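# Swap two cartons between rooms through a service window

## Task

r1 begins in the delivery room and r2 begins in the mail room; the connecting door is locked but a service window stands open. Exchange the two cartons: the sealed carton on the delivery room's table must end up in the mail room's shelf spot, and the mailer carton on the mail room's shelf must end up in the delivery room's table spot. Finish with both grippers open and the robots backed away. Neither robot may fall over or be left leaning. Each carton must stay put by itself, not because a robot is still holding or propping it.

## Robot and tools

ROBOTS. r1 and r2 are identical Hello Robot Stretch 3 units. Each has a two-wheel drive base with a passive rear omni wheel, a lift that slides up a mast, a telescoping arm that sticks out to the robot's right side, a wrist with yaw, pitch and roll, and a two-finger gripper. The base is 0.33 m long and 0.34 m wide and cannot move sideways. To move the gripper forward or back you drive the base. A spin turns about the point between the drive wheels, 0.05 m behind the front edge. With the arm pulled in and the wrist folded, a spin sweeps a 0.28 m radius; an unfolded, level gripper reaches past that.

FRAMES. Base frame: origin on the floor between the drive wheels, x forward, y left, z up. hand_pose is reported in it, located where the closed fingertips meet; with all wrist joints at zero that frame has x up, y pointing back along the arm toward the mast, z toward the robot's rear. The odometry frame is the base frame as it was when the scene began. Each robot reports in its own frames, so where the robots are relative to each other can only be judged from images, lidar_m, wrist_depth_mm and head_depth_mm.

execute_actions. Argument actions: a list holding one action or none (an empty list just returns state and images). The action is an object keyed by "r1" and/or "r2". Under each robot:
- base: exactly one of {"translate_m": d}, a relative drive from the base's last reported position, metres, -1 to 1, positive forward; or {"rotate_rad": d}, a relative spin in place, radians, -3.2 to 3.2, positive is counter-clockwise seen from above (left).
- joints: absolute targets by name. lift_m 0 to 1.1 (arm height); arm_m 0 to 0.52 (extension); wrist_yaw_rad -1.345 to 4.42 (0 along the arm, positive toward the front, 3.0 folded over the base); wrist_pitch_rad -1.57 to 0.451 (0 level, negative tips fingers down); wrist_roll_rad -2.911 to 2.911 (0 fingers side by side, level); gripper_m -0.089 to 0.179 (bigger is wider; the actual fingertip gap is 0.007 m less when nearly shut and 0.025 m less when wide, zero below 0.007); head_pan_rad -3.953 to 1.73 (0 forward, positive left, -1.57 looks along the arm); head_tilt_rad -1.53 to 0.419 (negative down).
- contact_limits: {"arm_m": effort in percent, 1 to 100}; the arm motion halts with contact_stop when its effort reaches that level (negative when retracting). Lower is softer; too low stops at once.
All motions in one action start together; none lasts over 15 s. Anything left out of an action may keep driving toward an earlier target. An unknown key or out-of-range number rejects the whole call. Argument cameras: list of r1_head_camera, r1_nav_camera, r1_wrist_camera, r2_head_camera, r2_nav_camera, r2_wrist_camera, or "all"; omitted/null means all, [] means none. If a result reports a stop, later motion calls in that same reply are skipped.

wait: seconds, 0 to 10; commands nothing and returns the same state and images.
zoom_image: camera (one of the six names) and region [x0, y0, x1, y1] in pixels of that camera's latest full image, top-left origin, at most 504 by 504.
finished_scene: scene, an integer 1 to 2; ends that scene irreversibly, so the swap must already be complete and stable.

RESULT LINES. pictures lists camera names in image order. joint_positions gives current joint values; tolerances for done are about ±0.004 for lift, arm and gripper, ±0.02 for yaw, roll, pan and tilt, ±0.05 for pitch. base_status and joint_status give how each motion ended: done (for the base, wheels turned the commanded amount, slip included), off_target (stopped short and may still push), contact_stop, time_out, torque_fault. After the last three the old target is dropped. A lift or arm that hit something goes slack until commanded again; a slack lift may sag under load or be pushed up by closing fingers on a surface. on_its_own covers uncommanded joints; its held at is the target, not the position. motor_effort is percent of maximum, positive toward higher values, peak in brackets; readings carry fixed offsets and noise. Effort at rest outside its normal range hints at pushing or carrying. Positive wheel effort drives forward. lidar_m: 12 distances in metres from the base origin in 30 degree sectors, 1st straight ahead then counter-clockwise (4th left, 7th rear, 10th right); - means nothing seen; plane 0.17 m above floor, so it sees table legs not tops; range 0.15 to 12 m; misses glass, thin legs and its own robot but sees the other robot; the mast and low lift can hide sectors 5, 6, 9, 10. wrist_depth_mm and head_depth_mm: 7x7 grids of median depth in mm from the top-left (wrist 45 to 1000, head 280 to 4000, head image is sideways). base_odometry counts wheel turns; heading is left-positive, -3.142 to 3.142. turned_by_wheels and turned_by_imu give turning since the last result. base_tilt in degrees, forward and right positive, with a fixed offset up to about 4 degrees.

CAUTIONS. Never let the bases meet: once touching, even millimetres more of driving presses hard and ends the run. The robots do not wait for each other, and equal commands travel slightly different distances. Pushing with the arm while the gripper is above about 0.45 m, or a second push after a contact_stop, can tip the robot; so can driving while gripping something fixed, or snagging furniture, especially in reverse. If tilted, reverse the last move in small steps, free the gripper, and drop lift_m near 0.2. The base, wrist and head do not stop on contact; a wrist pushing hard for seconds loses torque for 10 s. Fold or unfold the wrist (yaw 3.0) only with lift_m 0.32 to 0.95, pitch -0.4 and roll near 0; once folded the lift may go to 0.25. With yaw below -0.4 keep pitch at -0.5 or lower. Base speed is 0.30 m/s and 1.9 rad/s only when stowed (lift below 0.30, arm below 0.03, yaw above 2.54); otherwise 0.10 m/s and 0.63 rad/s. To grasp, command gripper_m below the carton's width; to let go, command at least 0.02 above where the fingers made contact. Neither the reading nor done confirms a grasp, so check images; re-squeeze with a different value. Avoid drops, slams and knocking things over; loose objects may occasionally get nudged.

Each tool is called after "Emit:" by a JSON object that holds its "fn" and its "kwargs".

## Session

Emit:
{"fn": "execute_actions", "kwargs": {"actions": []}}

Scene clock: 0.00 s.
r1.base_odometry: x=+0.000 y=+0.000 heading=+0.000 (m, m, rad; r1's odometry frame)
r1.turned_by_wheels: +0.000 (rad since the last result)
r1.turned_by_imu: +0.000 (rad since the last result)
r1.base_tilt: forward=+1.1 right=-1.0 (deg)
r1.lidar_m: 1.09 0.98 0.98 1.16 1.46 1.46 1.76 3.32 2.16 0.88 3.27 1.77
r1.head_depth_mm: 1664 1891 1912 1877 1869 1777 1852 / 1604 1642 1666 3683 1834 1554 1605 / 1458 1442 1511 - - 1287 1411 / 1309 1295 1365 - - 1165 1266 / 1178 1171 1189 - - 1124 1148 / 1072 1067 1076 1066 1057 1048 1050 / 989 985 981 976 967 968 963
r1.base_status: not commanded
r1.joint_positions: lift_m=+0.408 arm_m=+0.003 wrist_yaw_rad=+3.100 wrist_pitch_rad=-0.383 wrist_roll_rad=+0.002 gripper_m=+0.037 head_pan_rad=-0.020 head_tilt_rad=-0.020
r1.joint_status: not commanded
r1.motor_effort: left_wheel=+1 right_wheel=+0 lift_m=+21 arm_m=-1 wrist_yaw_rad=+0 wrist_pitch_rad=+4 wrist_roll_rad=+0 gripper_m=+1 head_pan_rad=+0 head_tilt_rad=+0 (%)
r1.hand_pose: x=-0.0118 y=+0.0808 z=+0.4283 quat_wxyz=(+0.149, +0.697, +0.120, +0.691) (m; r1's base frame)
r1.wrist_depth_mm: - - - - - 823 698 / - - - - - 848 746 / - - - - - 920 772 / 968 - - - - 921 809 / 763 764 - 808 823 816 796 / 645 640 - 658 701 667 686 / 548 556 534 560 571 580 583
r2.base_odometry: x=+0.000 y=+0.000 heading=+0.000 (m, m, rad; r2's odometry frame)
r2.turned_by_wheels: +0.000 (rad since the last result)
r2.turned_by_imu: +0.000 (rad since the last result)
r2.base_tilt: forward=+0.0 right=+0.8 (deg)
r2.lidar_m: 1.48 1.00 0.94 0.96 1.23 2.27 2.31 2.95 3.34 3.39 2.65 2.45
r2.head_depth_mm: 1799 2365 2342 2359 2332 2335 2214 / 1802 2485 2478 2492 2463 2470 2215 / 1806 2521 2571 2555 2555 2547 2212 / 1802 2060 2037 2024 2040 2029 2013 / 1655 1651 1651 1661 1657 1665 1657 / 1414 1423 1418 1424 1429 1425 1420 / 1225 1232 1226 1230 1233 1231 1229
r2.base_status: not commanded
r2.joint_positions: lift_m=+0.503 arm_m=-0.002 wrist_yaw_rad=+2.985 wrist_pitch_rad=-0.365 wrist_roll_rad=+0.018 gripper_m=+0.037 head_pan_rad=+0.014 head_tilt_rad=-0.003
r2.joint_status: not commanded
r2.motor_effort: left_wheel=+0 right_wheel=-1 lift_m=+39 arm_m=+0 wrist_yaw_rad=+0 wrist_pitch_rad=+7 wrist_roll_rad=+0 gripper_m=-1 head_pan_rad=+0 head_tilt_rad=+1 (%)
r2.hand_pose: x=+0.0147 y=+0.0855 z=+0.5281 quat_wxyz=(+0.183, +0.709, +0.072, +0.677) (m; r2's base frame)
r2.wrist_depth_mm: - - 982 918 851 796 758 / - - - - 918 850 803 / - - - - - 931 863 / - - - - - - 928 / 893 901 - 953 - - 973 / 762 755 742 799 823 819 856 / 646 670 678 682 694 700 723
pictures: r1_head_camera (sideways: a quarter turn clockwise sets it upright), r1_nav_camera (sideways: a quarter turn counterclockwise sets it upright), r1_wrist_camera, r2_head_camera (sideways: a quarter turn clockwise sets it upright), r2_nav_camera (sideways: a quarter turn counterclockwise sets it upright), r2_wrist_camera
Images, in order (width x height): r1_head_camera 896x504, r1_nav_camera 672x504, r1_wrist_camera 644x364, r2_head_camera 896x504, r2_nav_camera 672x504, r2_wrist_camera 644x364.

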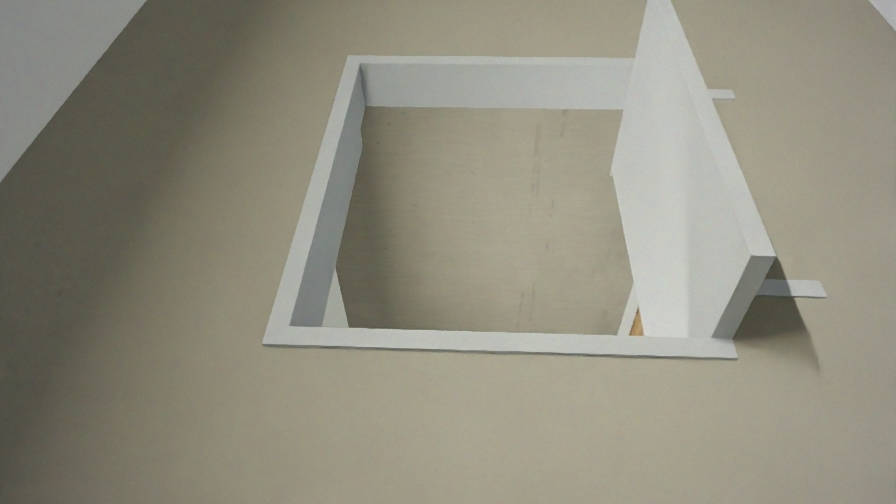

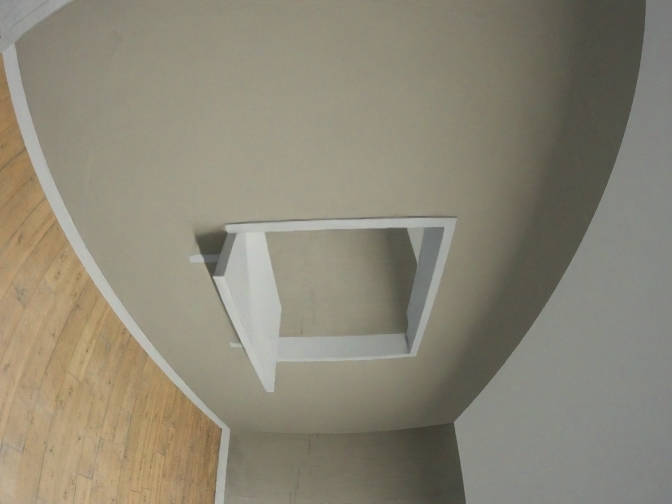

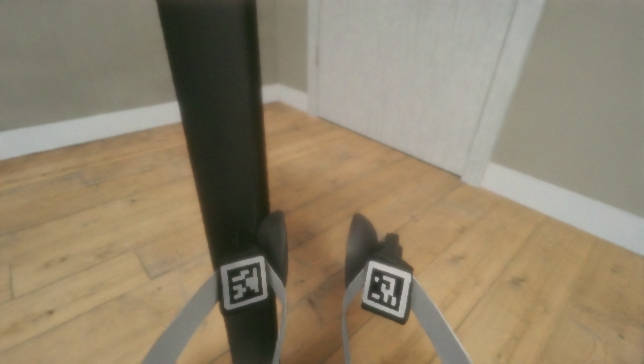

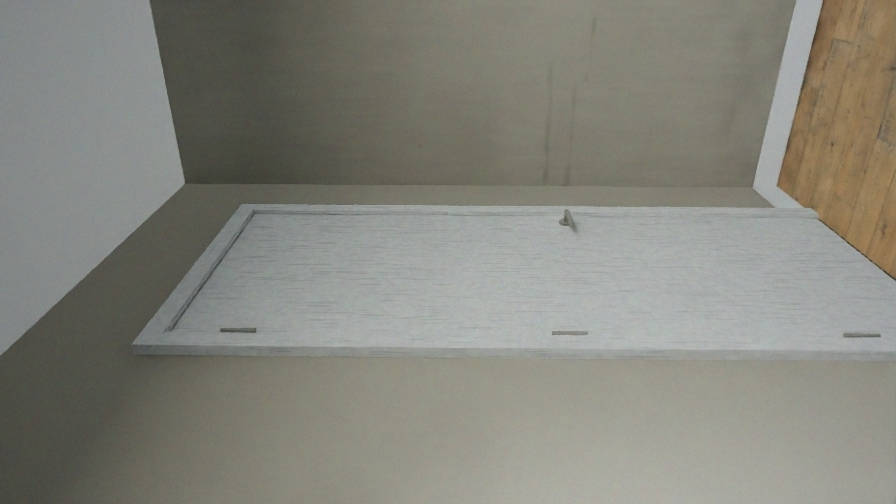

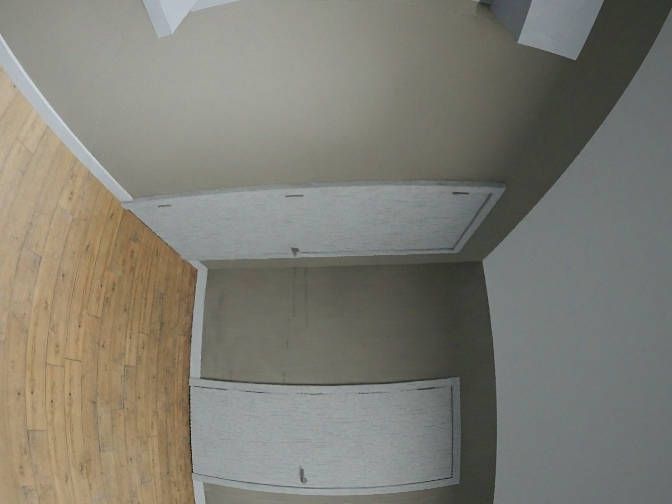

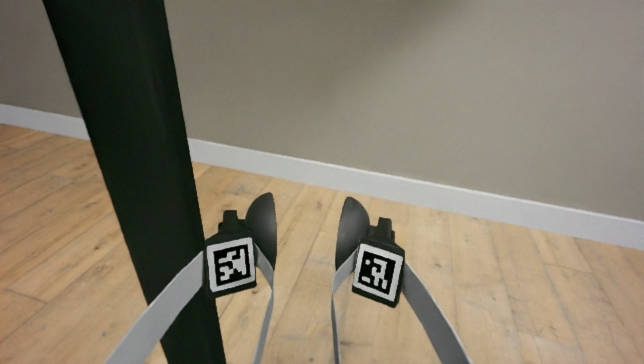

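Emit:
{"fn": "execute_actions", "kwargs": {"actions": [{"r1":{"joints":{"lift_m":0.27,"head_pan_rad":-1.8,"head_tilt_rad":-0.45,"wrist_pitch_rad":-0.4}},"r2":{"base":{"rotate_rad":-2.0},"joints":{"lift_m":0.28,"head_tilt_rad":-0.3,"wrist_pitch_rad":-0.4}}}], "cameras": ["r1_head_camera","r1_nav_camera","r2_head_camera","r2_nav_camera"]}}

Scene clock: 5.27 s.
r1.base_odometry: x=+0.000 y=+0.000 heading=+0.000 (m, m, rad; r1's odometry frame)
r1.turned_by_wheels: +0.000 (rad since the last result)
r1.turned_by_imu: +0.001 (rad since the last result)
r1.base_tilt: forward=+1.1 right=-1.1 (deg)
r1.lidar_m: 1.09 0.98 0.98 1.16 1.46 1.46 1.76 3.31 2.16 0.88 3.28 1.77
r1.head_depth_mm: 2886 3021 3183 2914 2260 1730 1392 / 3106 3210 3329 1717 2300 1729 1398 / 3238 3401 3583 1456 2195 1717 1392 / 3463 3646 3871 1425 1993 1705 1377 / 3751 - - 1426 1034 1111 1242 / 3672 3846 - 1410 1760 1700 1356 / 3336 3437 3654 1389 2160 1642 1362
r1.base_status: not commanded
r1.joint_positions: lift_m=+0.270 arm_m=+0.003 wrist_yaw_rad=+3.100 wrist_pitch_rad=-0.414 wrist_roll_rad=+0.002 gripper_m=+0.037 head_pan_rad=-1.793 head_tilt_rad=-0.444
r1.joint_status: all done
r1.motor_effort: left_wheel=+1(1) right_wheel=+0(0) lift_m=+17(16) arm_m=-1(1) wrist_yaw_rad=+0(0) wrist_pitch_rad=+5(5) wrist_roll_rad=+0(0) gripper_m=+1(0) head_pan_rad=-4(45) head_tilt_rad=-2(19) (%)
r1.hand_pose: x=-0.0119 y=+0.0770 z=+0.2837 quat_wxyz=(+0.160, +0.695, +0.131, +0.688) (m; r1's base frame)
r1.wrist_depth_mm: - - - - - 821 708 / - - - - - 846 742 / 889 900 - 948 - 888 766 / 681 687 - 721 717 748 749 / 558 558 560 577 603 595 600 / 465 487 - - 499 496 498 / 418 - - - 414 419 425
r2.base_odometry: x=+0.000 y=+0.000 heading=-2.000 (m, m, rad; r2's odometry frame)
r2.turned_by_wheels: -2.000 (rad since the last result)
r2.turned_by_imu: -2.007 (rad since the last result)
r2.base_tilt: forward=+0.1 right=+0.9 (deg)
r2.lidar_m: 3.34 3.45 2.54 2.45 1.33 0.98 0.94 0.98 1.35 2.27 2.37 3.24
r2.head_depth_mm: 2953 3095 3255 3518 2780 1966 1510 / 2933 3088 3277 3462 2817 1954 1507 / 2939 3129 3271 3518 2778 1960 1516 / 2973 3150 3308 3511 2776 1954 1514 / 2982 3151 3290 3577 2777 1955 1514 / 3003 3152 3312 3526 2789 1965 1510 / 3023 3209 3390 3612 2773 1967 1513
r2.base_status: done
r2.joint_positions: lift_m=+0.280 arm_m=-0.002 wrist_yaw_rad=+2.985 wrist_pitch_rad=-0.417 wrist_roll_rad=+0.018 gripper_m=+0.037 head_pan_rad=+0.014 head_tilt_rad=-0.297
r2.joint_status: all done
r2.motor_effort: left_wheel=+1(8) right_wheel=-2(8) lift_m=+33(35) arm_m=+0(0) wrist_yaw_rad=+0(0) wrist_pitch_rad=+7(7) wrist_roll_rad=+0(1) gripper_m=+0(0) head_pan_rad=+0(0) head_tilt_rad=-1(19) (%)
r2.hand_pose: x=+0.0138 y=+0.0793 z=+0.2931 quat_wxyz=(+0.201, +0.707, +0.090, +0.672) (m; r2's base frame)
r2.wrist_depth_mm: - - - - - - - / - - - - - - - / 828 - 895 933 954 - - / 660 - 711 722 738 758 779 / 548 553 - 581 602 599 634 / 466 488 - 506 510 516 520 / - - - 429 430 441 448
pictures: r1_head_camera (sideways: a quarter turn clockwise sets it upright), r1_nav_camera (sideways: a quarter turn counterclockwise sets it upright), r2_head_camera (sideways: a quarter turn clockwise sets it upright), r2_nav_camera (sideways: a quarter turn counterclockwise sets it upright)
Images, in order (width x height): r1_head_camera 896x504, r1_nav_camera 672x504, r2_head_camera 896x504, r2_nav_camera 672x504.

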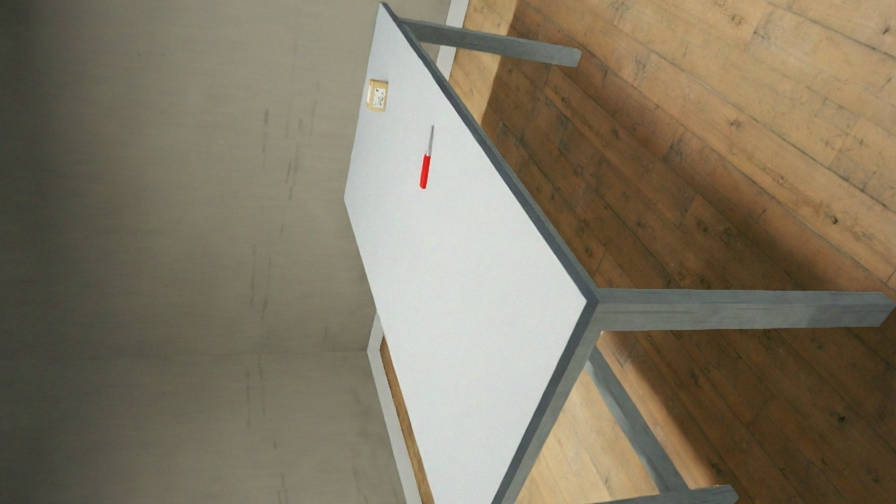

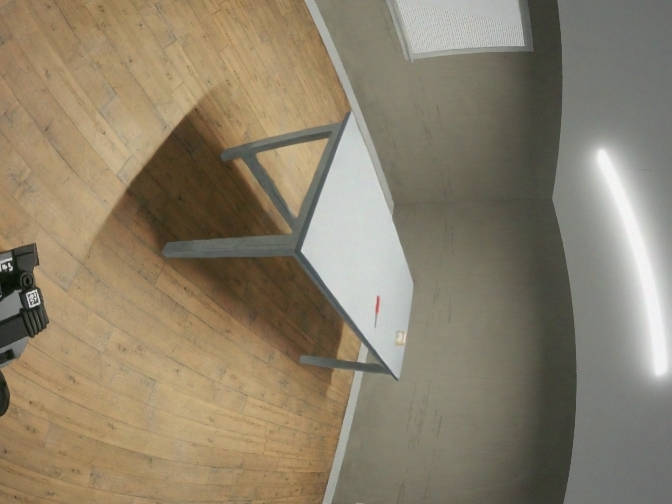

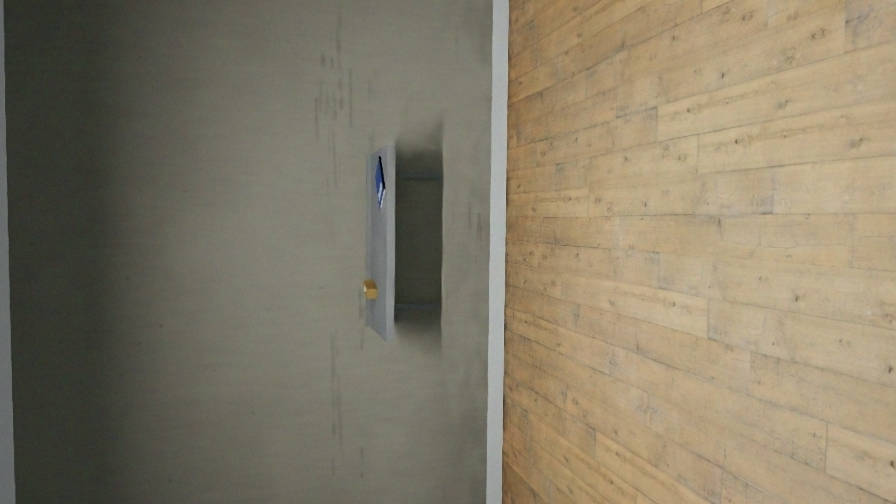

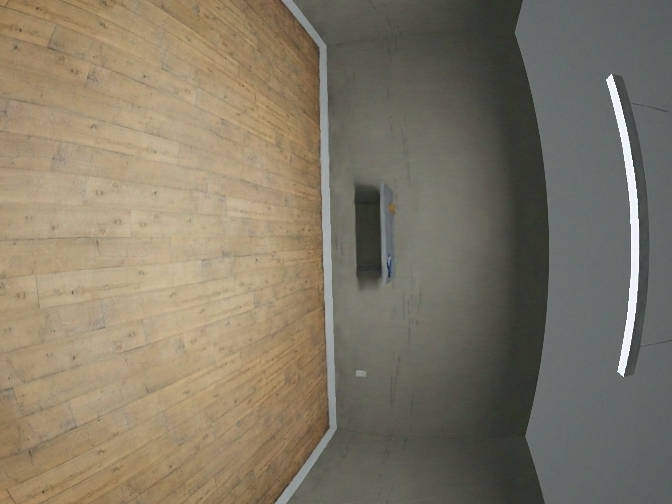

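Emit:
{"fn": "execute_actions", "kwargs": {"actions": [{"r1":{"base":{"rotate_rad":0.77},"joints":{"head_pan_rad":-2.2}},"r2":{"base":{"rotate_rad":0.13}}}], "cameras": []}}

Emit:
{"fn": "execute_actions", "kwargs": {"actions": [{"r1":{"base":{"translate_m":-1.0}},"r2":{"base":{"translate_m":1.0}}}], "cameras": ["r1_head_camera"]}}

Emit:
{"fn": "execute_actions", "kwargs": {"actions": [{"r1":{"base":{"translate_m":-0.8},"joints":{"head_pan_rad":-1.57,"head_tilt_rad":-0.7}},"r2":{"base":{"translate_m":1.0}}}], "cameras": ["r1_head_camera","r2_head_camera"]}}

Scene clock: 8.93 s.
r1.base_odometry: x=+0.000 y=+0.000 heading=+0.770 (m, m, rad; r1's odometry frame)
r1.turned_by_wheels: +0.770 (rad since the last result)
r1.turned_by_imu: +0.762 (rad since the last result)
r1.base_tilt: forward=+1.1 right=-1.1 (deg)
r1.lidar_m: 0.98 1.00 1.45 1.46 1.53 2.21 2.16 0.88 1.38 3.17 1.32 1.01
r1.head_depth_mm: 3585 3656 3812 1466 1078 1754 1397 / 3695 - - 1468 1012 1080 1274 / 3440 3695 - 1444 1822 1722 1378 / 3237 3467 3798 1433 2314 1705 1377 / 3101 3258 3465 3382 2158 1690 1364 / 2937 3086 3289 3351 2209 1698 1355 / 2768 2960 3080 3192 2258 1699 1352
r1.base_status: done
r1.joint_positions: lift_m=+0.270 arm_m=+0.003 wrist_yaw_rad=+3.100 wrist_pitch_rad=-0.414 wrist_roll_rad=+0.002 gripper_m=+0.037 head_pan_rad=-2.193 head_tilt_rad=-0.445
r1.joint_status: all done
r1.motor_effort: left_wheel=+0(5) right_wheel=+3(12) lift_m=+17(17) arm_m=-1(0) wrist_yaw_rad=+0(0) wrist_pitch_rad=+5(5) wrist_roll_rad=+0(0) gripper_m=+0(0) head_pan_rad=-3(27) head_tilt_rad=-2(2) (%)
r1.hand_pose: x=-0.0119 y=+0.0769 z=+0.2837 quat_wxyz=(+0.160, +0.695, +0.131, +0.688) (m; r1's base frame)
r1.wrist_depth_mm: - - - - - - - / - - - - - - - / 899 910 - 977 - - - / 675 687 - 728 731 738 749 / 550 558 557 571 590 583 603 / 466 488 - - 505 494 501 / 413 - - - 416 422 421
r2.base_odometry: x=+0.000 y=+0.000 heading=-1.870 (m, m, rad; r2's odometry frame)
r2.turned_by_wheels: +0.130 (rad since the last result)
r2.turned_by_imu: +0.130 (rad since the last result)
r2.base_tilt: forward=+0.1 right=+0.9 (deg)
r2.lidar_m: 3.35 3.11 2.48 2.36 1.18 0.95 0.94 1.03 1.57 2.27 2.47 3.37
r2.head_depth_mm: 2852 3007 3185 3358 2763 1954 1505 / 2913 3046 3235 3395 2772 1950 1507 / 2983 3139 3291 3518 2778 1961 1512 / 3018 3179 3330 3570 2783 1951 1512 / 3101 3241 3401 3667 2765 1960 1522 / 3152 3313 3477 3714 2765 1963 1520 / 3191 3410 3606 3785 2790 1972 1514
r2.base_status: done
r2.joint_positions: lift_m=+0.280 arm_m=-0.002 wrist_yaw_rad=+2.985 wrist_pitch_rad=-0.417 wrist_roll_rad=+0.018 gripper_m=+0.037 head_pan_rad=+0.014 head_tilt_rad=-0.297
r2.joint_status: not commanded
r2.motor_effort: left_wheel=-1(7) right_wheel=+1(6) lift_m=+33(33) arm_m=+0(0) wrist_yaw_rad=+0(0) wrist_pitch_rad=+7(7) wrist_roll_rad=+0(0) gripper_m=+0(0) head_pan_rad=+1(1) head_tilt_rad=-1(2) (%)
r2.hand_pose: x=+0.0138 y=+0.0793 z=+0.2931 quat_wxyz=(+0.201, +0.707, +0.090, +0.672) (m; r2's base frame)
r2.wrist_depth_mm: - - - - - - - / - - - - - - - / 842 - 908 923 939 - - / 666 - 703 714 731 769 781 / 553 554 - 580 604 608 630 / 466 489 - 504 510 512 521 / - - - 426 434 441 451
pictures: none
No camera images: the call's "cameras" was empty. Leave "cameras" out to get every camera's image.

Scene clock: 13.97 s.
r1.base_odometry: x=-0.718 y=-0.696 heading=+0.770 (m, m, rad; r1's odometry frame)
r1.turned_by_wheels: +0.000 (rad since the last result)
r1.turned_by_imu: +0.000 (rad since the last result)
r1.base_tilt: forward=+1.1 right=-1.1 (deg)
r1.lidar_m: 1.98 2.04 1.55 1.51 1.60 2.28 2.33 1.21 1.19 1.16 0.59 2.03
r1.head_depth_mm: 2468 2595 2697 2711 975 1731 1394 / 2804 2932 2995 1459 967 1601 1384 / 3133 3284 3517 1442 961 1553 1377 / 3230 3425 3689 1423 956 772 1362 / 3046 3237 3510 1416 952 715 1355 / 2908 3010 3187 3383 939 709 1287 / 2733 2897 3047 3112 939 704 618
r1.base_status: done
r1.joint_positions: lift_m=+0.270 arm_m=+0.003 wrist_yaw_rad=+3.100 wrist_pitch_rad=-0.414 wrist_roll_rad=+0.002 gripper_m=+0.037 head_pan_rad=-2.193 head_tilt_rad=-0.445
r1.joint_status: not commanded
r1.motor_effort: left_wheel=+1(7) right_wheel=+3(6) lift_m=+17(17) arm_m=-1(0) wrist_yaw_rad=+0(0) wrist_pitch_rad=+5(5) wrist_roll_rad=+0(0) gripper_m=+0(1) head_pan_rad=-3(3) head_tilt_rad=-1(2) (%)
r1.hand_pose: x=-0.0119 y=+0.0769 z=+0.2837 quat_wxyz=(+0.160, +0.695, +0.131, +0.688) (m; r1's base frame)
r1.wrist_depth_mm: - - - - - - - / - - - - - - - / 886 903 - 960 - - - / 682 692 - 714 727 741 755 / 555 562 570 578 598 596 596 / 465 480 - - 500 489 498 / 411 - - - 418 421 427
r2.base_odometry: x=-0.295 y=-0.956 heading=-1.870 (m, m, rad; r2's odometry frame)
r2.turned_by_wheels: +0.000 (rad since the last result)
r2.turned_by_imu: +0.001 (rad since the last result)
r2.base_tilt: forward=+0.0 right=+0.8 (deg)
r2.lidar_m: 2.38 2.59 2.36 2.32 2.39 1.94 1.93 2.09 2.43 2.41 2.62 2.39
r2.head_depth_mm: 2001 2104 2226 2307 2456 1951 1503 / 2043 2136 2269 2376 2506 1943 1513 / 2080 2192 2320 2378 2562 1958 1519 / 2124 2238 2353 2487 2625 1956 1512 / 2167 2262 2409 2529 2623 1968 1521 / 2199 2315 2456 2632 2694 1957 1513 / 2235 2341 2500 2656 2767 1963 1513
r2.base_status: done
r2.joint_positions: lift_m=+0.280 arm_m=-0.002 wrist_yaw_rad=+2.985 wrist_pitch_rad=-0.417 wrist_roll_rad=+0.018 gripper_m=+0.037 head_pan_rad=+0.014 head_tilt_rad=-0.297
r2.joint_status: not commanded
r2.motor_effort: left_wheel=-2(6) right_wheel=+1(9) lift_m=+34(34) arm_m=+0(0) wrist_yaw_rad=+0(0) wrist_pitch_rad=+7(7) wrist_roll_rad=+0(0) gripper_m=-1(0) head_pan_rad=+0(0) head_tilt_rad=-1(2) (%)
r2.hand_pose: x=+0.0138 y=+0.0792 z=+0.2930 quat_wxyz=(+0.201, +0.707, +0.090, +0.672) (m; r2's base frame)
r2.wrist_depth_mm: - - - - - - - / - - - - - - - / 823 - 896 921 959 - - / 655 - 695 709 734 758 778 / 540 553 - 591 605 609 619 / 470 485 - 503 505 508 520 / - - - 429 434 441 450
pictures: r1_head_camera (sideways: a quarter turn clockwise sets it upright)
Images, in order (width x height): r1_head_camera 896x504.

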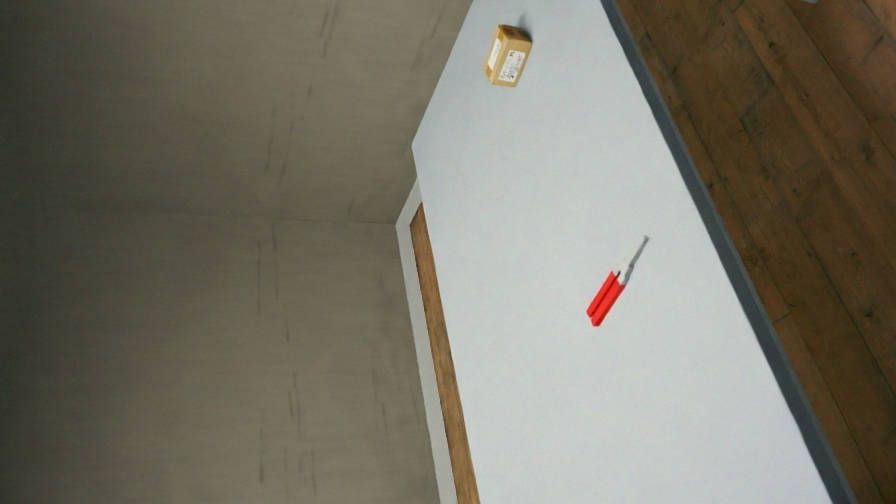

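Scene clock: 18.90 s.
r1.base_odometry: x=-1.292 y=-1.253 heading=+0.770 (m, m, rad; r1's odometry frame)
r1.turned_by_wheels: +0.000 (rad since the last result)
r1.turned_by_imu: +0.000 (rad since the last result)
r1.base_tilt: forward=+1.1 right=-1.0 (deg)
r1.lidar_m: 2.78 2.10 1.60 1.56 1.64 1.56 1.52 1.60 0.55 1.12 1.18 1.20
r1.head_depth_mm: 2615 2867 3050 910 712 789 969 / 2634 2978 3082 907 704 1336 1196 / 2641 2955 3016 894 703 1372 1184 / 2681 2983 1240 892 698 1354 1179 / 2667 2953 1216 886 696 1356 1182 / 2658 2954 1201 882 691 1352 1178 / 2686 2994 1195 875 685 1368 1168
r1.base_status: done
r1.joint_positions: lift_m=+0.270 arm_m=+0.003 wrist_yaw_rad=+3.100 wrist_pitch_rad=-0.414 wrist_roll_rad=+0.002 gripper_m=+0.037 head_pan_rad=-1.577 head_tilt_rad=-0.691
r1.joint_status: all done
r1.motor_effort: left_wheel=+1(5) right_wheel=+1(7) lift_m=+17(17) arm_m=-1(1) wrist_yaw_rad=+0(0) wrist_pitch_rad=+5(5) wrist_roll_rad=+0(0) gripper_m=+0(0) head_pan_rad=+3(36) head_tilt_rad=-4(14) (%)
r1.hand_pose: x=-0.0119 y=+0.0769 z=+0.2837 quat_wxyz=(+0.160, +0.695, +0.131, +0.688) (m; r1's base frame)
r1.wrist_depth_mm: - - - - - - - / - - - - - - - / 882 939 - 927 - - - / 690 678 - 709 728 750 756 / 544 558 567 583 599 586 594 / 468 483 - - 504 497 501 / 415 - - - 416 425 424
r2.base_odometry: x=-0.590 y=-1.911 heading=-1.870 (m, m, rad; r2's odometry frame)
r2.turned_by_wheels: +0.000 (rad since the last result)
r2.turned_by_imu: +0.001 (rad since the last result)
r2.base_tilt: forward=+0.0 right=+0.9 (deg)
r2.lidar_m: 1.39 1.52 2.22 2.20 2.40 2.94 2.91 3.16 2.57 2.55 1.75 1.40
r2.head_depth_mm: 1151 1211 1279 1350 1144 1514 1503 / 1174 1229 1298 1370 1147 1553 1511 / 1190 1257 1330 1403 1149 1587 1516 / 1217 1285 1351 1434 1148 1632 1507 / 1237 1306 1376 1465 1543 1678 1517 / 1266 1334 1415 1501 1593 1715 1515 / 1283 1357 1446 1533 1641 1743 1513
r2.base_status: done
r2.joint_positions: lift_m=+0.280 arm_m=-0.002 wrist_yaw_rad=+2.985 wrist_pitch_rad=-0.417 wrist_roll_rad=+0.018 gripper_m=+0.037 head_pan_rad=+0.014 head_tilt_rad=-0.297
r2.joint_status: not commanded
r2.motor_effort: left_wheel=-2(6) right_wheel=+1(8) lift_m=+34(34) arm_m=+0(0) wrist_yaw_rad=-1(0) wrist_pitch_rad=+7(7) wrist_roll_rad=-1(0) gripper_m=+0(1) head_pan_rad=+0(0) head_tilt_rad=-1(1) (%)
r2.hand_pose: x=+0.0138 y=+0.0792 z=+0.2929 quat_wxyz=(+0.201, +0.707, +0.090, +0.672) (m; r2's base frame)
r2.wrist_depth_mm: - - - - - - - / - - - - - - - / 826 - 902 918 953 - - / 665 - 695 717 732 751 777 / 545 554 - 577 600 610 623 / 467 486 - 500 504 511 526 / - - - 428 434 440 446
pictures: r1_head_camera (sideways: a quarter turn clockwise sets it upright), r2_head_camera (sideways: a quarter turn clockwise sets it upright)
Images, in order (width x height): r1_head_camera 896x504, r2_head_camera 896x504.

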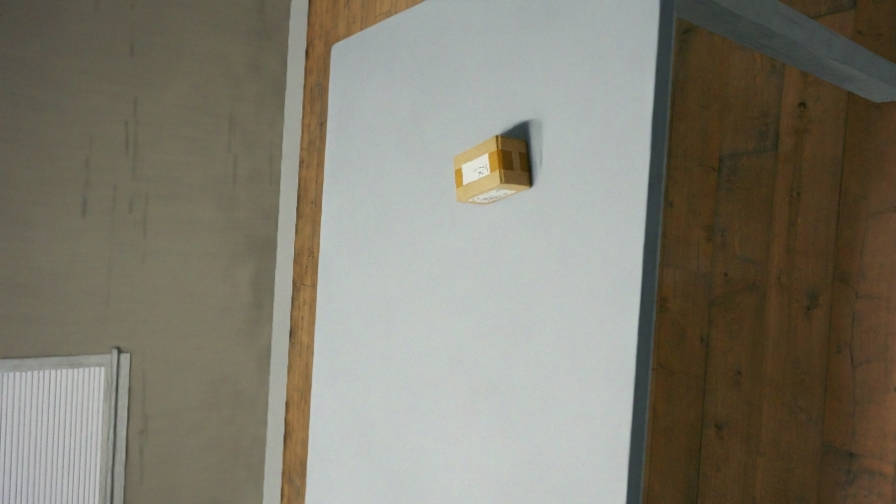

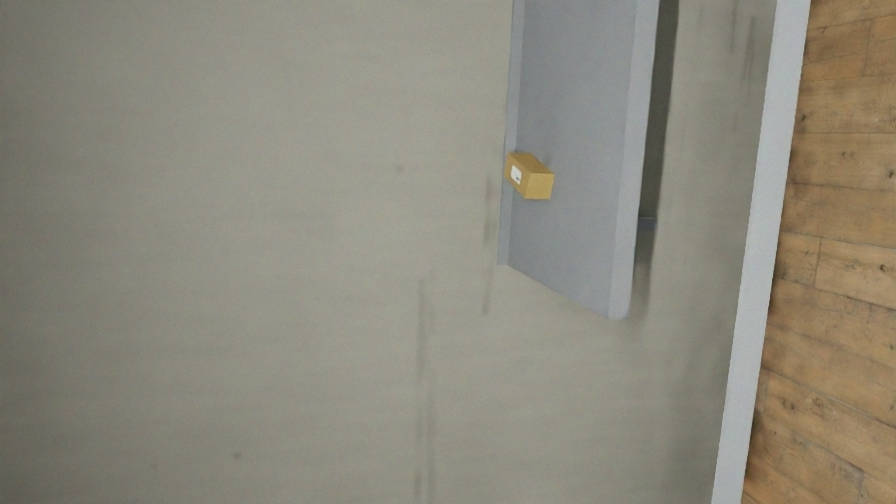

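Emit:
{"fn": "execute_actions", "kwargs": {"actions": [{"r1":{"base":{"translate_m":-0.09},"joints":{"lift_m":0.55}},"r2":{"base":{"translate_m":0.45}}}], "cameras": []}}

Emit:
{"fn": "execute_actions", "kwargs": {"actions": [{"r1":{"joints":{"lift_m":0.8,"wrist_yaw_rad":0,"gripper_m":0.037}},"r2":{"base":{"rotate_rad":1.55},"joints":{"lift_m":0.8,"head_pan_rad":-1.57,"head_tilt_rad":-0.6}}}], "cameras": ["r1_wrist_camera","r2_head_camera"]}}

Emit:
{"fn": "execute_actions", "kwargs": {"actions": [{"r1":{"joints":{"arm_m":0.2,"gripper_m":0.14}},"r2":{"joints":{"arm_m":0.25,"wrist_yaw_rad":-0.3,"gripper_m":0.14}}}], "cameras": ["r1_wrist_camera","r2_wrist_camera"]}}

Scene clock: 24.70 s.
r1.base_odometry: x=-1.357 y=-1.315 heading=+0.770 (m, m, rad; r1's odometry frame)
r1.turned_by_wheels: +0.000 (rad since the last result)
r1.turned_by_imu: +0.001 (rad since the last result)
r1.base_tilt: forward=+1.1 right=-1.0 (deg)
r1.lidar_m: 2.87 2.11 1.60 1.56 1.65 1.47 1.43 1.51 0.50 1.12 1.18 1.28
r1.head_depth_mm: 2547 2923 3088 2137 710 758 1193 / 2647 2922 3049 909 706 784 1002 / 2638 2904 2998 894 704 1330 1195 / 2665 2909 2946 894 699 1360 1184 / 2683 2976 1216 888 696 1356 1184 / 2680 2990 1204 876 690 1357 1172 / 2645 3029 1200 874 687 1370 1172
r1.base_status: done
r1.joint_positions: lift_m=+0.550 arm_m=+0.003 wrist_yaw_rad=+3.100 wrist_pitch_rad=-0.415 wrist_roll_rad=+0.002 gripper_m=+0.037 head_pan_rad=-1.577 head_tilt_rad=-0.691
r1.joint_status: all done
r1.motor_effort: left_wheel=+1(5) right_wheel=+1(9) lift_m=+23(24) arm_m=-1(1) wrist_yaw_rad=+0(0) wrist_pitch_rad=+5(5) wrist_roll_rad=+0(0) gripper_m=+1(1) head_pan_rad=+3(4) head_tilt_rad=-3(3) (%)
r1.hand_pose: x=-0.0119 y=+0.0769 z=+0.5633 quat_wxyz=(+0.160, +0.695, +0.131, +0.688) (m; r1's base frame)
r1.wrist_depth_mm: - - - - - - - / - - - - - - - / - - - - - - - / - - - - - - - / 929 927 950 945 - - - / 768 775 - 803 828 812 827 / 678 689 673 686 697 710 725
r2.base_odometry: x=-0.722 y=-2.341 heading=-1.870 (m, m, rad; r2's odometry frame)
r2.turned_by_wheels: +0.000 (rad since the last result)
r2.turned_by_imu: +0.000 (rad since the last result)
r2.base_tilt: forward=+0.0 right=+0.8 (deg)
r2.lidar_m: 0.95 1.04 1.59 2.13 2.34 3.37 3.33 3.25 2.64 2.43 1.19 0.96
r2.head_depth_mm: 768 807 850 897 953 810 627 / 782 823 870 916 969 811 627 / 794 840 887 932 990 800 627 / 810 855 903 957 1010 814 629 / 828 871 921 982 1047 1088 629 / 841 889 945 1003 1068 1146 1225 / 858 909 964 1027 1096 1178 1277
r2.base_status: done
r2.joint_positions: lift_m=+0.280 arm_m=-0.002 wrist_yaw_rad=+2.985 wrist_pitch_rad=-0.417 wrist_roll_rad=+0.018 gripper_m=+0.037 head_pan_rad=+0.014 head_tilt_rad=-0.297
r2.joint_status: not commanded
r2.motor_effort: left_wheel=-2(7) right_wheel=+1(9) lift_m=+34(34) arm_m=+0(0) wrist_yaw_rad=+0(0) wrist_pitch_rad=+7(7) wrist_roll_rad=+0(0) gripper_m=+0(1) head_pan_rad=-1(0) head_tilt_rad=-1(2) (%)
r2.hand_pose: x=+0.0138 y=+0.0792 z=+0.2929 quat_wxyz=(+0.201, +0.707, +0.090, +0.672) (m; r2's base frame)
r2.wrist_depth_mm: - - - - - - - / - - - - - - - / 833 - 888 938 939 - 971 / 653 - 698 714 728 752 794 / 545 553 - 581 601 606 617 / 469 490 - 499 503 512 527 / - - - 431 434 438 447
pictures: none
No camera images: the call's "cameras" was empty. Leave "cameras" out to get every camera's image.

Scene clock: 30.27 s.
r1.base_odometry: x=-1.357 y=-1.315 heading=+0.770 (m, m, rad; r1's odometry frame)
r1.turned_by_wheels: +0.000 (rad since the last result)
r1.turned_by_imu: +0.002 (rad since the last result)
r1.base_tilt: forward=+1.1 right=-1.0 (deg)
r1.lidar_m: 2.87 2.11 1.60 1.56 1.65 1.47 1.43 1.50 0.51 1.12 1.17 1.28
r1.head_depth_mm: 2622 2889 2998 2127 711 755 1271 / 2580 2938 3029 903 707 785 - / 2623 2958 3011 897 702 1326 - / 2697 2949 2964 887 700 - - / 2717 3013 1221 886 694 1342 1175 / 2688 2920 1211 880 686 1341 1178 / 2694 3005 1203 875 686 1375 1169
r1.base_status: not commanded
r1.joint_positions: lift_m=+0.800 arm_m=+0.003 wrist_yaw_rad=+0.002 wrist_pitch_rad=-0.415 wrist_roll_rad=+0.002 gripper_m=+0.037 head_pan_rad=-1.577 head_tilt_rad=-0.691
r1.joint_status: all done
r1.motor_effort: left_wheel=+1(1) right_wheel=+2(2) lift_m=+24(24) arm_m=-1(2) wrist_yaw_rad=-3(4) wrist_pitch_rad=+6(5) wrist_roll_rad=+0(0) gripper_m=+1(3) head_pan_rad=+3(3) head_tilt_rad=-4(3) (%)
r1.hand_pose: x=-0.0211 y=-0.3726 z=+0.8132 quat_wxyz=(+0.692, +0.146, -0.692, -0.145) (m; r1's base frame)
r1.wrist_depth_mm: - - - - - - - / 555 583 593 625 644 - - / 390 399 403 372 426 438 - / 299 299 306 309 318 325 - / 269 262 257 256 260 257 260 / - - - - 317 305 291 / 908 924 909 921 928 362 973
r2.base_odometry: x=-0.722 y=-2.341 heading=-0.320 (m, m, rad; r2's odometry frame)
r2.turned_by_wheels: +1.550 (rad since the last result)
r2.turned_by_imu: +1.556 (rad since the last result)
r2.base_tilt: forward=+0.0 right=+0.8 (deg)
r2.lidar_m: 2.14 2.30 3.39 3.34 3.32 2.65 2.60 1.21 0.96 0.95 1.03 1.54
r2.head_depth_mm: 752 829 922 965 736 1365 1243 / 763 842 937 962 737 1389 1254 / 773 855 954 914 738 1399 1233 / 786 870 970 970 741 1425 1271 / 797 883 990 1089 741 1442 1257 / 809 900 1011 1154 1321 1468 1230 / 822 912 1029 1177 1379 1475 1230
r2.base_status: done
r2.joint_positions: lift_m=+0.800 arm_m=-0.002 wrist_yaw_rad=+2.985 wrist_pitch_rad=-0.418 wrist_roll_rad=+0.018 gripper_m=+0.037 head_pan_rad=-1.563 head_tilt_rad=-0.593
r2.joint_status: all done
r2.motor_effort: left_wheel=-2(8) right_wheel=+1(9) lift_m=+44(47) arm_m=+0(0) wrist_yaw_rad=-1(0) wrist_pitch_rad=+7(7) wrist_roll_rad=-1(0) gripper_m=+1(0) head_pan_rad=-4(48) head_tilt_rad=-3(22) (%)
r2.hand_pose: x=+0.0138 y=+0.0792 z=+0.8125 quat_wxyz=(+0.201, +0.707, +0.091, +0.672) (m; r2's base frame)
r2.wrist_depth_mm: - - - - - - - / - - - - - - - / - - - - - - - / - - - - - - - / - - - - - - - / - - - - - - - / 924 919 940 970 966 - -
pictures: r1_wrist_camera, r2_head_camera (sideways: a quarter turn clockwise sets it upright)
Images, in order (width x height): r1_wrist_camera 644x364, r2_head_camera 896x504.

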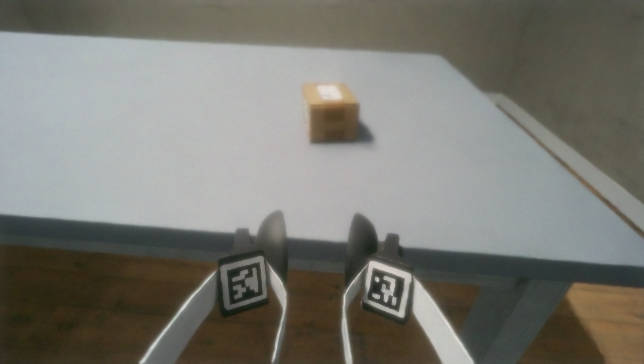

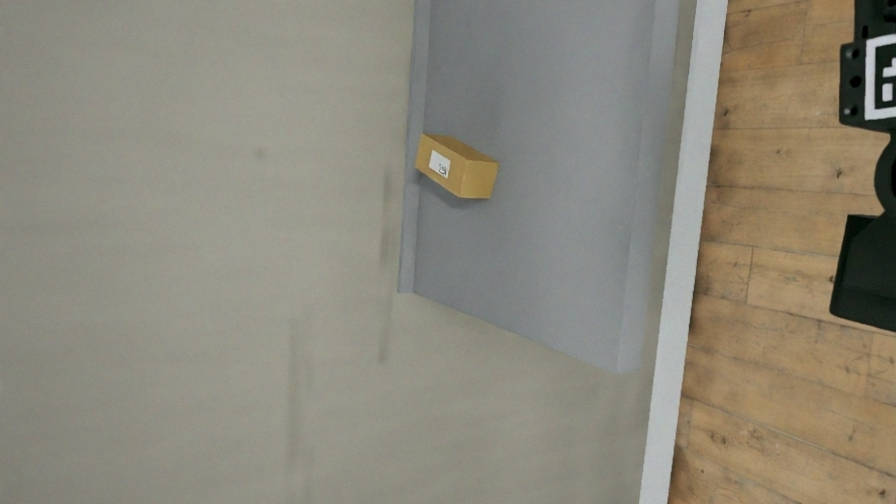

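Scene clock: 33.37 s.
r1.base_odometry: x=-1.357 y=-1.315 heading=+0.770 (m, m, rad; r1's odometry frame)
r1.turned_by_wheels: +0.000 (rad since the last result)
r1.turned_by_imu: +0.001 (rad since the last result)
r1.base_tilt: forward=+1.1 right=-1.0 (deg)
r1.lidar_m: 2.87 2.11 1.60 1.56 1.65 1.47 1.43 1.50 0.51 1.11 1.18 1.27
r1.head_depth_mm: 2618 2898 3040 2119 735 - - / 2639 2913 3054 920 - 1335 979 / 2658 2912 3052 938 - 1375 1188 / 2632 2939 3017 926 - 1371 1184 / 2655 3010 1221 886 690 1359 1187 / 2687 2988 1207 876 690 1347 1167 / 2695 3001 1208 871 685 1365 1172
r1.base_status: not commanded
r1.joint_positions: lift_m=+0.800 arm_m=+0.200 wrist_yaw_rad=+0.001 wrist_pitch_rad=-0.415 wrist_roll_rad=+0.002 gripper_m=+0.140 head_pan_rad=-1.577 head_tilt_rad=-0.692
r1.joint_status: all done
r1.motor_effort: left_wheel=+1(1) right_wheel=+2(2) lift_m=+23(24) arm_m=+4(3) wrist_yaw_rad=-2(2) wrist_pitch_rad=+5(5) wrist_roll_rad=+0(0) gripper_m=+1(82) head_pan_rad=+3(3) head_tilt_rad=-2(3) (%)
r1.hand_pose: x=-0.0213 y=-0.5695 z=+0.8132 quat_wxyz=(+0.691, +0.146, -0.692, -0.146) (m; r1's base frame)
r1.wrist_depth_mm: - - - - - - - / 564 576 587 612 642 - - / 387 398 404 412 424 431 - / 295 302 305 222 317 320 - / 240 251 245 208 253 261 261 / 202 - 205 208 210 218 214 / 174 175 176 179 180 177 184
r2.base_odometry: x=-0.722 y=-2.341 heading=-0.320 (m, m, rad; r2's odometry frame)
r2.turned_by_wheels: +0.000 (rad since the last result)
r2.turned_by_imu: +0.000 (rad since the last result)
r2.base_tilt: forward=+0.0 right=+0.9 (deg)
r2.lidar_m: 2.14 2.30 3.39 3.34 3.32 2.65 2.60 1.21 0.96 0.95 1.03 1.54
r2.head_depth_mm: 749 829 921 962 758 - - / 761 844 939 1002 - 1378 1219 / 774 856 956 991 - 1407 1219 / 787 867 970 969 742 1431 1224 / 797 883 994 1087 743 1439 1221 / 809 899 1012 1148 1326 1466 1234 / 820 913 1028 1180 1382 1469 1225
r2.base_status: not commanded
r2.joint_positions: lift_m=+0.800 arm_m=+0.250 wrist_yaw_rad=-0.297 wrist_pitch_rad=-0.418 wrist_roll_rad=+0.018 gripper_m=+0.140 head_pan_rad=-1.563 head_tilt_rad=-0.593
r2.joint_status: all done
r2.motor_effort: left_wheel=-2(2) right_wheel=+1(1) lift_m=+44(44) arm_m=+4(6) wrist_yaw_rad=-3(5) wrist_pitch_rad=+8(8) wrist_roll_rad=-1(0) gripper_m=+0(83) head_pan_rad=-5(4) head_tilt_rad=-3(2) (%)
r2.hand_pose: x=-0.0872 y=-0.6092 z=+0.8125 quat_wxyz=(+0.656, +0.041, -0.711, -0.248) (m; r2's base frame)
r2.wrist_depth_mm: 372 384 401 420 442 463 485 / 400 413 428 450 479 503 534 / 398 353 271 366 391 403 427 / 271 279 276 292 302 313 323 / 225 - 235 241 245 257 259 / 197 190 199 203 206 - 215 / 168 169 173 176 178 181 186
pictures: r1_wrist_camera, r2_wrist_camera
Images, in order (width x height): r1_wrist_camera 644x364, r2_wrist_camera 644x364.

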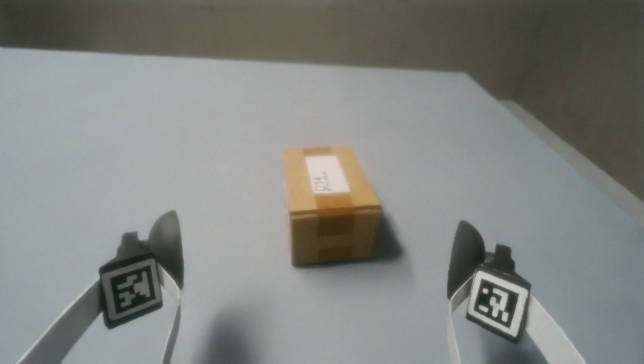

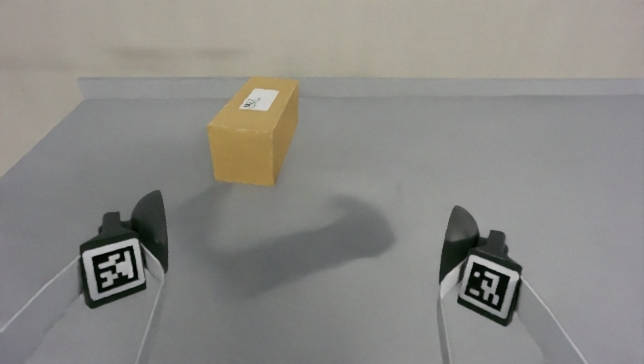

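Emit:
{"fn": "execute_actions", "kwargs": {"actions": [{"r1":{"base":{"translate_m":-0.03},"joints":{"arm_m":0.272,"lift_m":0.769,"wrist_yaw_rad":0.1}},"r2":{"base":{"translate_m":0.02},"joints":{"arm_m":0.40,"lift_m":0.772,"wrist_yaw_rad":-0.36}}}], "cameras": ["r1_wrist_camera","r2_wrist_camera"]}}

Scene clock: 36.93 s.
r1.base_odometry: x=-1.379 y=-1.336 heading=+0.770 (m, m, rad; r1's odometry frame)
r1.turned_by_wheels: +0.000 (rad since the last result)
r1.turned_by_imu: +0.001 (rad since the last result)
r1.base_tilt: forward=+1.1 right=-1.0 (deg)
r1.lidar_m: 2.90 2.11 1.61 1.56 1.65 1.44 1.40 1.48 0.49 1.11 1.17 1.30
r1.head_depth_mm: 2617 2906 3028 2204 781 1387 - / 2594 2922 3037 942 - 814 894 / 2599 2943 2968 934 - 1324 1181 / 2632 2936 3031 931 657 1363 1186 / 2645 2934 1218 885 695 1344 1170 / 2676 3002 1209 880 690 1348 1175 / 2716 3009 1194 872 686 1346 1176
r1.base_status: done
r1.joint_positions: lift_m=+0.769 arm_m=+0.272 wrist_yaw_rad=+0.098 wrist_pitch_rad=-0.415 wrist_roll_rad=+0.002 gripper_m=+0.140 head_pan_rad=-1.577 head_tilt_rad=-0.692
r1.joint_status: all done
r1.motor_effort: left_wheel=+1(3) right_wheel=+2(4) lift_m=+17(20) arm_m=+4(7) wrist_yaw_rad=+1(5) wrist_pitch_rad=+5(5) wrist_roll_rad=+0(0) gripper_m=+1(2) head_pan_rad=+3(3) head_tilt_rad=-3(5) (%)
r1.hand_pose: x=+0.0006 y=-0.6404 z=+0.7826 quat_wxyz=(+0.698, +0.179, -0.684, -0.112) (m; r1's base frame)
r1.wrist_depth_mm: - - - - - - - / 459 480 491 511 526 537 - / 317 325 336 338 347 356 - / 243 247 241 166 260 264 267 / 197 208 195 133 207 215 215 / 169 - 159 128 168 179 177 / - 143 142 143 148 145 152
r2.base_odometry: x=-0.703 y=-2.347 heading=-0.320 (m, m, rad; r2's odometry frame)
r2.turned_by_wheels: +0.000 (rad since the last result)
r2.turned_by_imu: -0.001 (rad since the last result)
r2.base_tilt: forward=+0.1 right=+0.9 (deg)
r2.lidar_m: 2.12 2.29 3.40 3.34 3.36 2.66 2.61 1.21 0.96 0.95 1.03 1.54
r2.head_depth_mm: 754 832 924 962 762 - - / 763 844 941 1007 714 1381 1219 / 775 858 958 - 716 1399 1220 / 787 872 974 971 740 1422 1225 / 798 884 992 1111 741 1441 1226 / 812 899 1009 1155 1341 1467 1226 / 825 916 1033 1182 1378 1467 1233
r2.base_status: done
r2.joint_positions: lift_m=+0.772 arm_m=+0.400 wrist_yaw_rad=-0.358 wrist_pitch_rad=-0.418 wrist_roll_rad=+0.018 gripper_m=+0.140 head_pan_rad=-1.563 head_tilt_rad=-0.593
r2.joint_status: all done
r2.motor_effort: left_wheel=-2(3) right_wheel=+1(6) lift_m=+33(36) arm_m=+4(2) wrist_yaw_rad=-3(5) wrist_pitch_rad=+8(7) wrist_roll_rad=+0(0) gripper_m=+0(0) head_pan_rad=-3(3) head_tilt_rad=-3(4) (%)
r2.hand_pose: x=-0.1001 y=-0.7548 z=+0.7849 quat_wxyz=(+0.648, +0.019, -0.712, -0.268) (m; r2's base frame)
r2.wrist_depth_mm: 245 258 274 291 311 333 354 / 264 278 296 314 339 367 394 / 270 283 297 203 327 341 357 / 227 233 225 157 253 259 269 / 189 - 140 135 205 215 215 / - 159 158 154 172 - 180 / 139 142 144 147 149 151 155
pictures: r1_wrist_camera, r2_wrist_camera
Images, in order (width x height): r1_wrist_camera 644x364, r2_wrist_camera 644x364.

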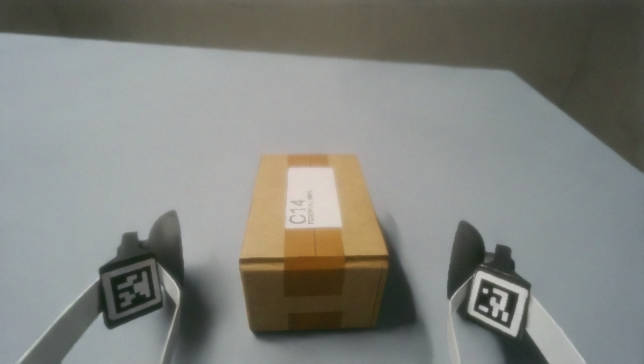

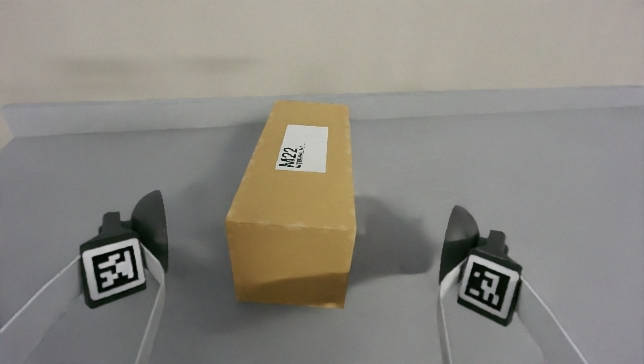

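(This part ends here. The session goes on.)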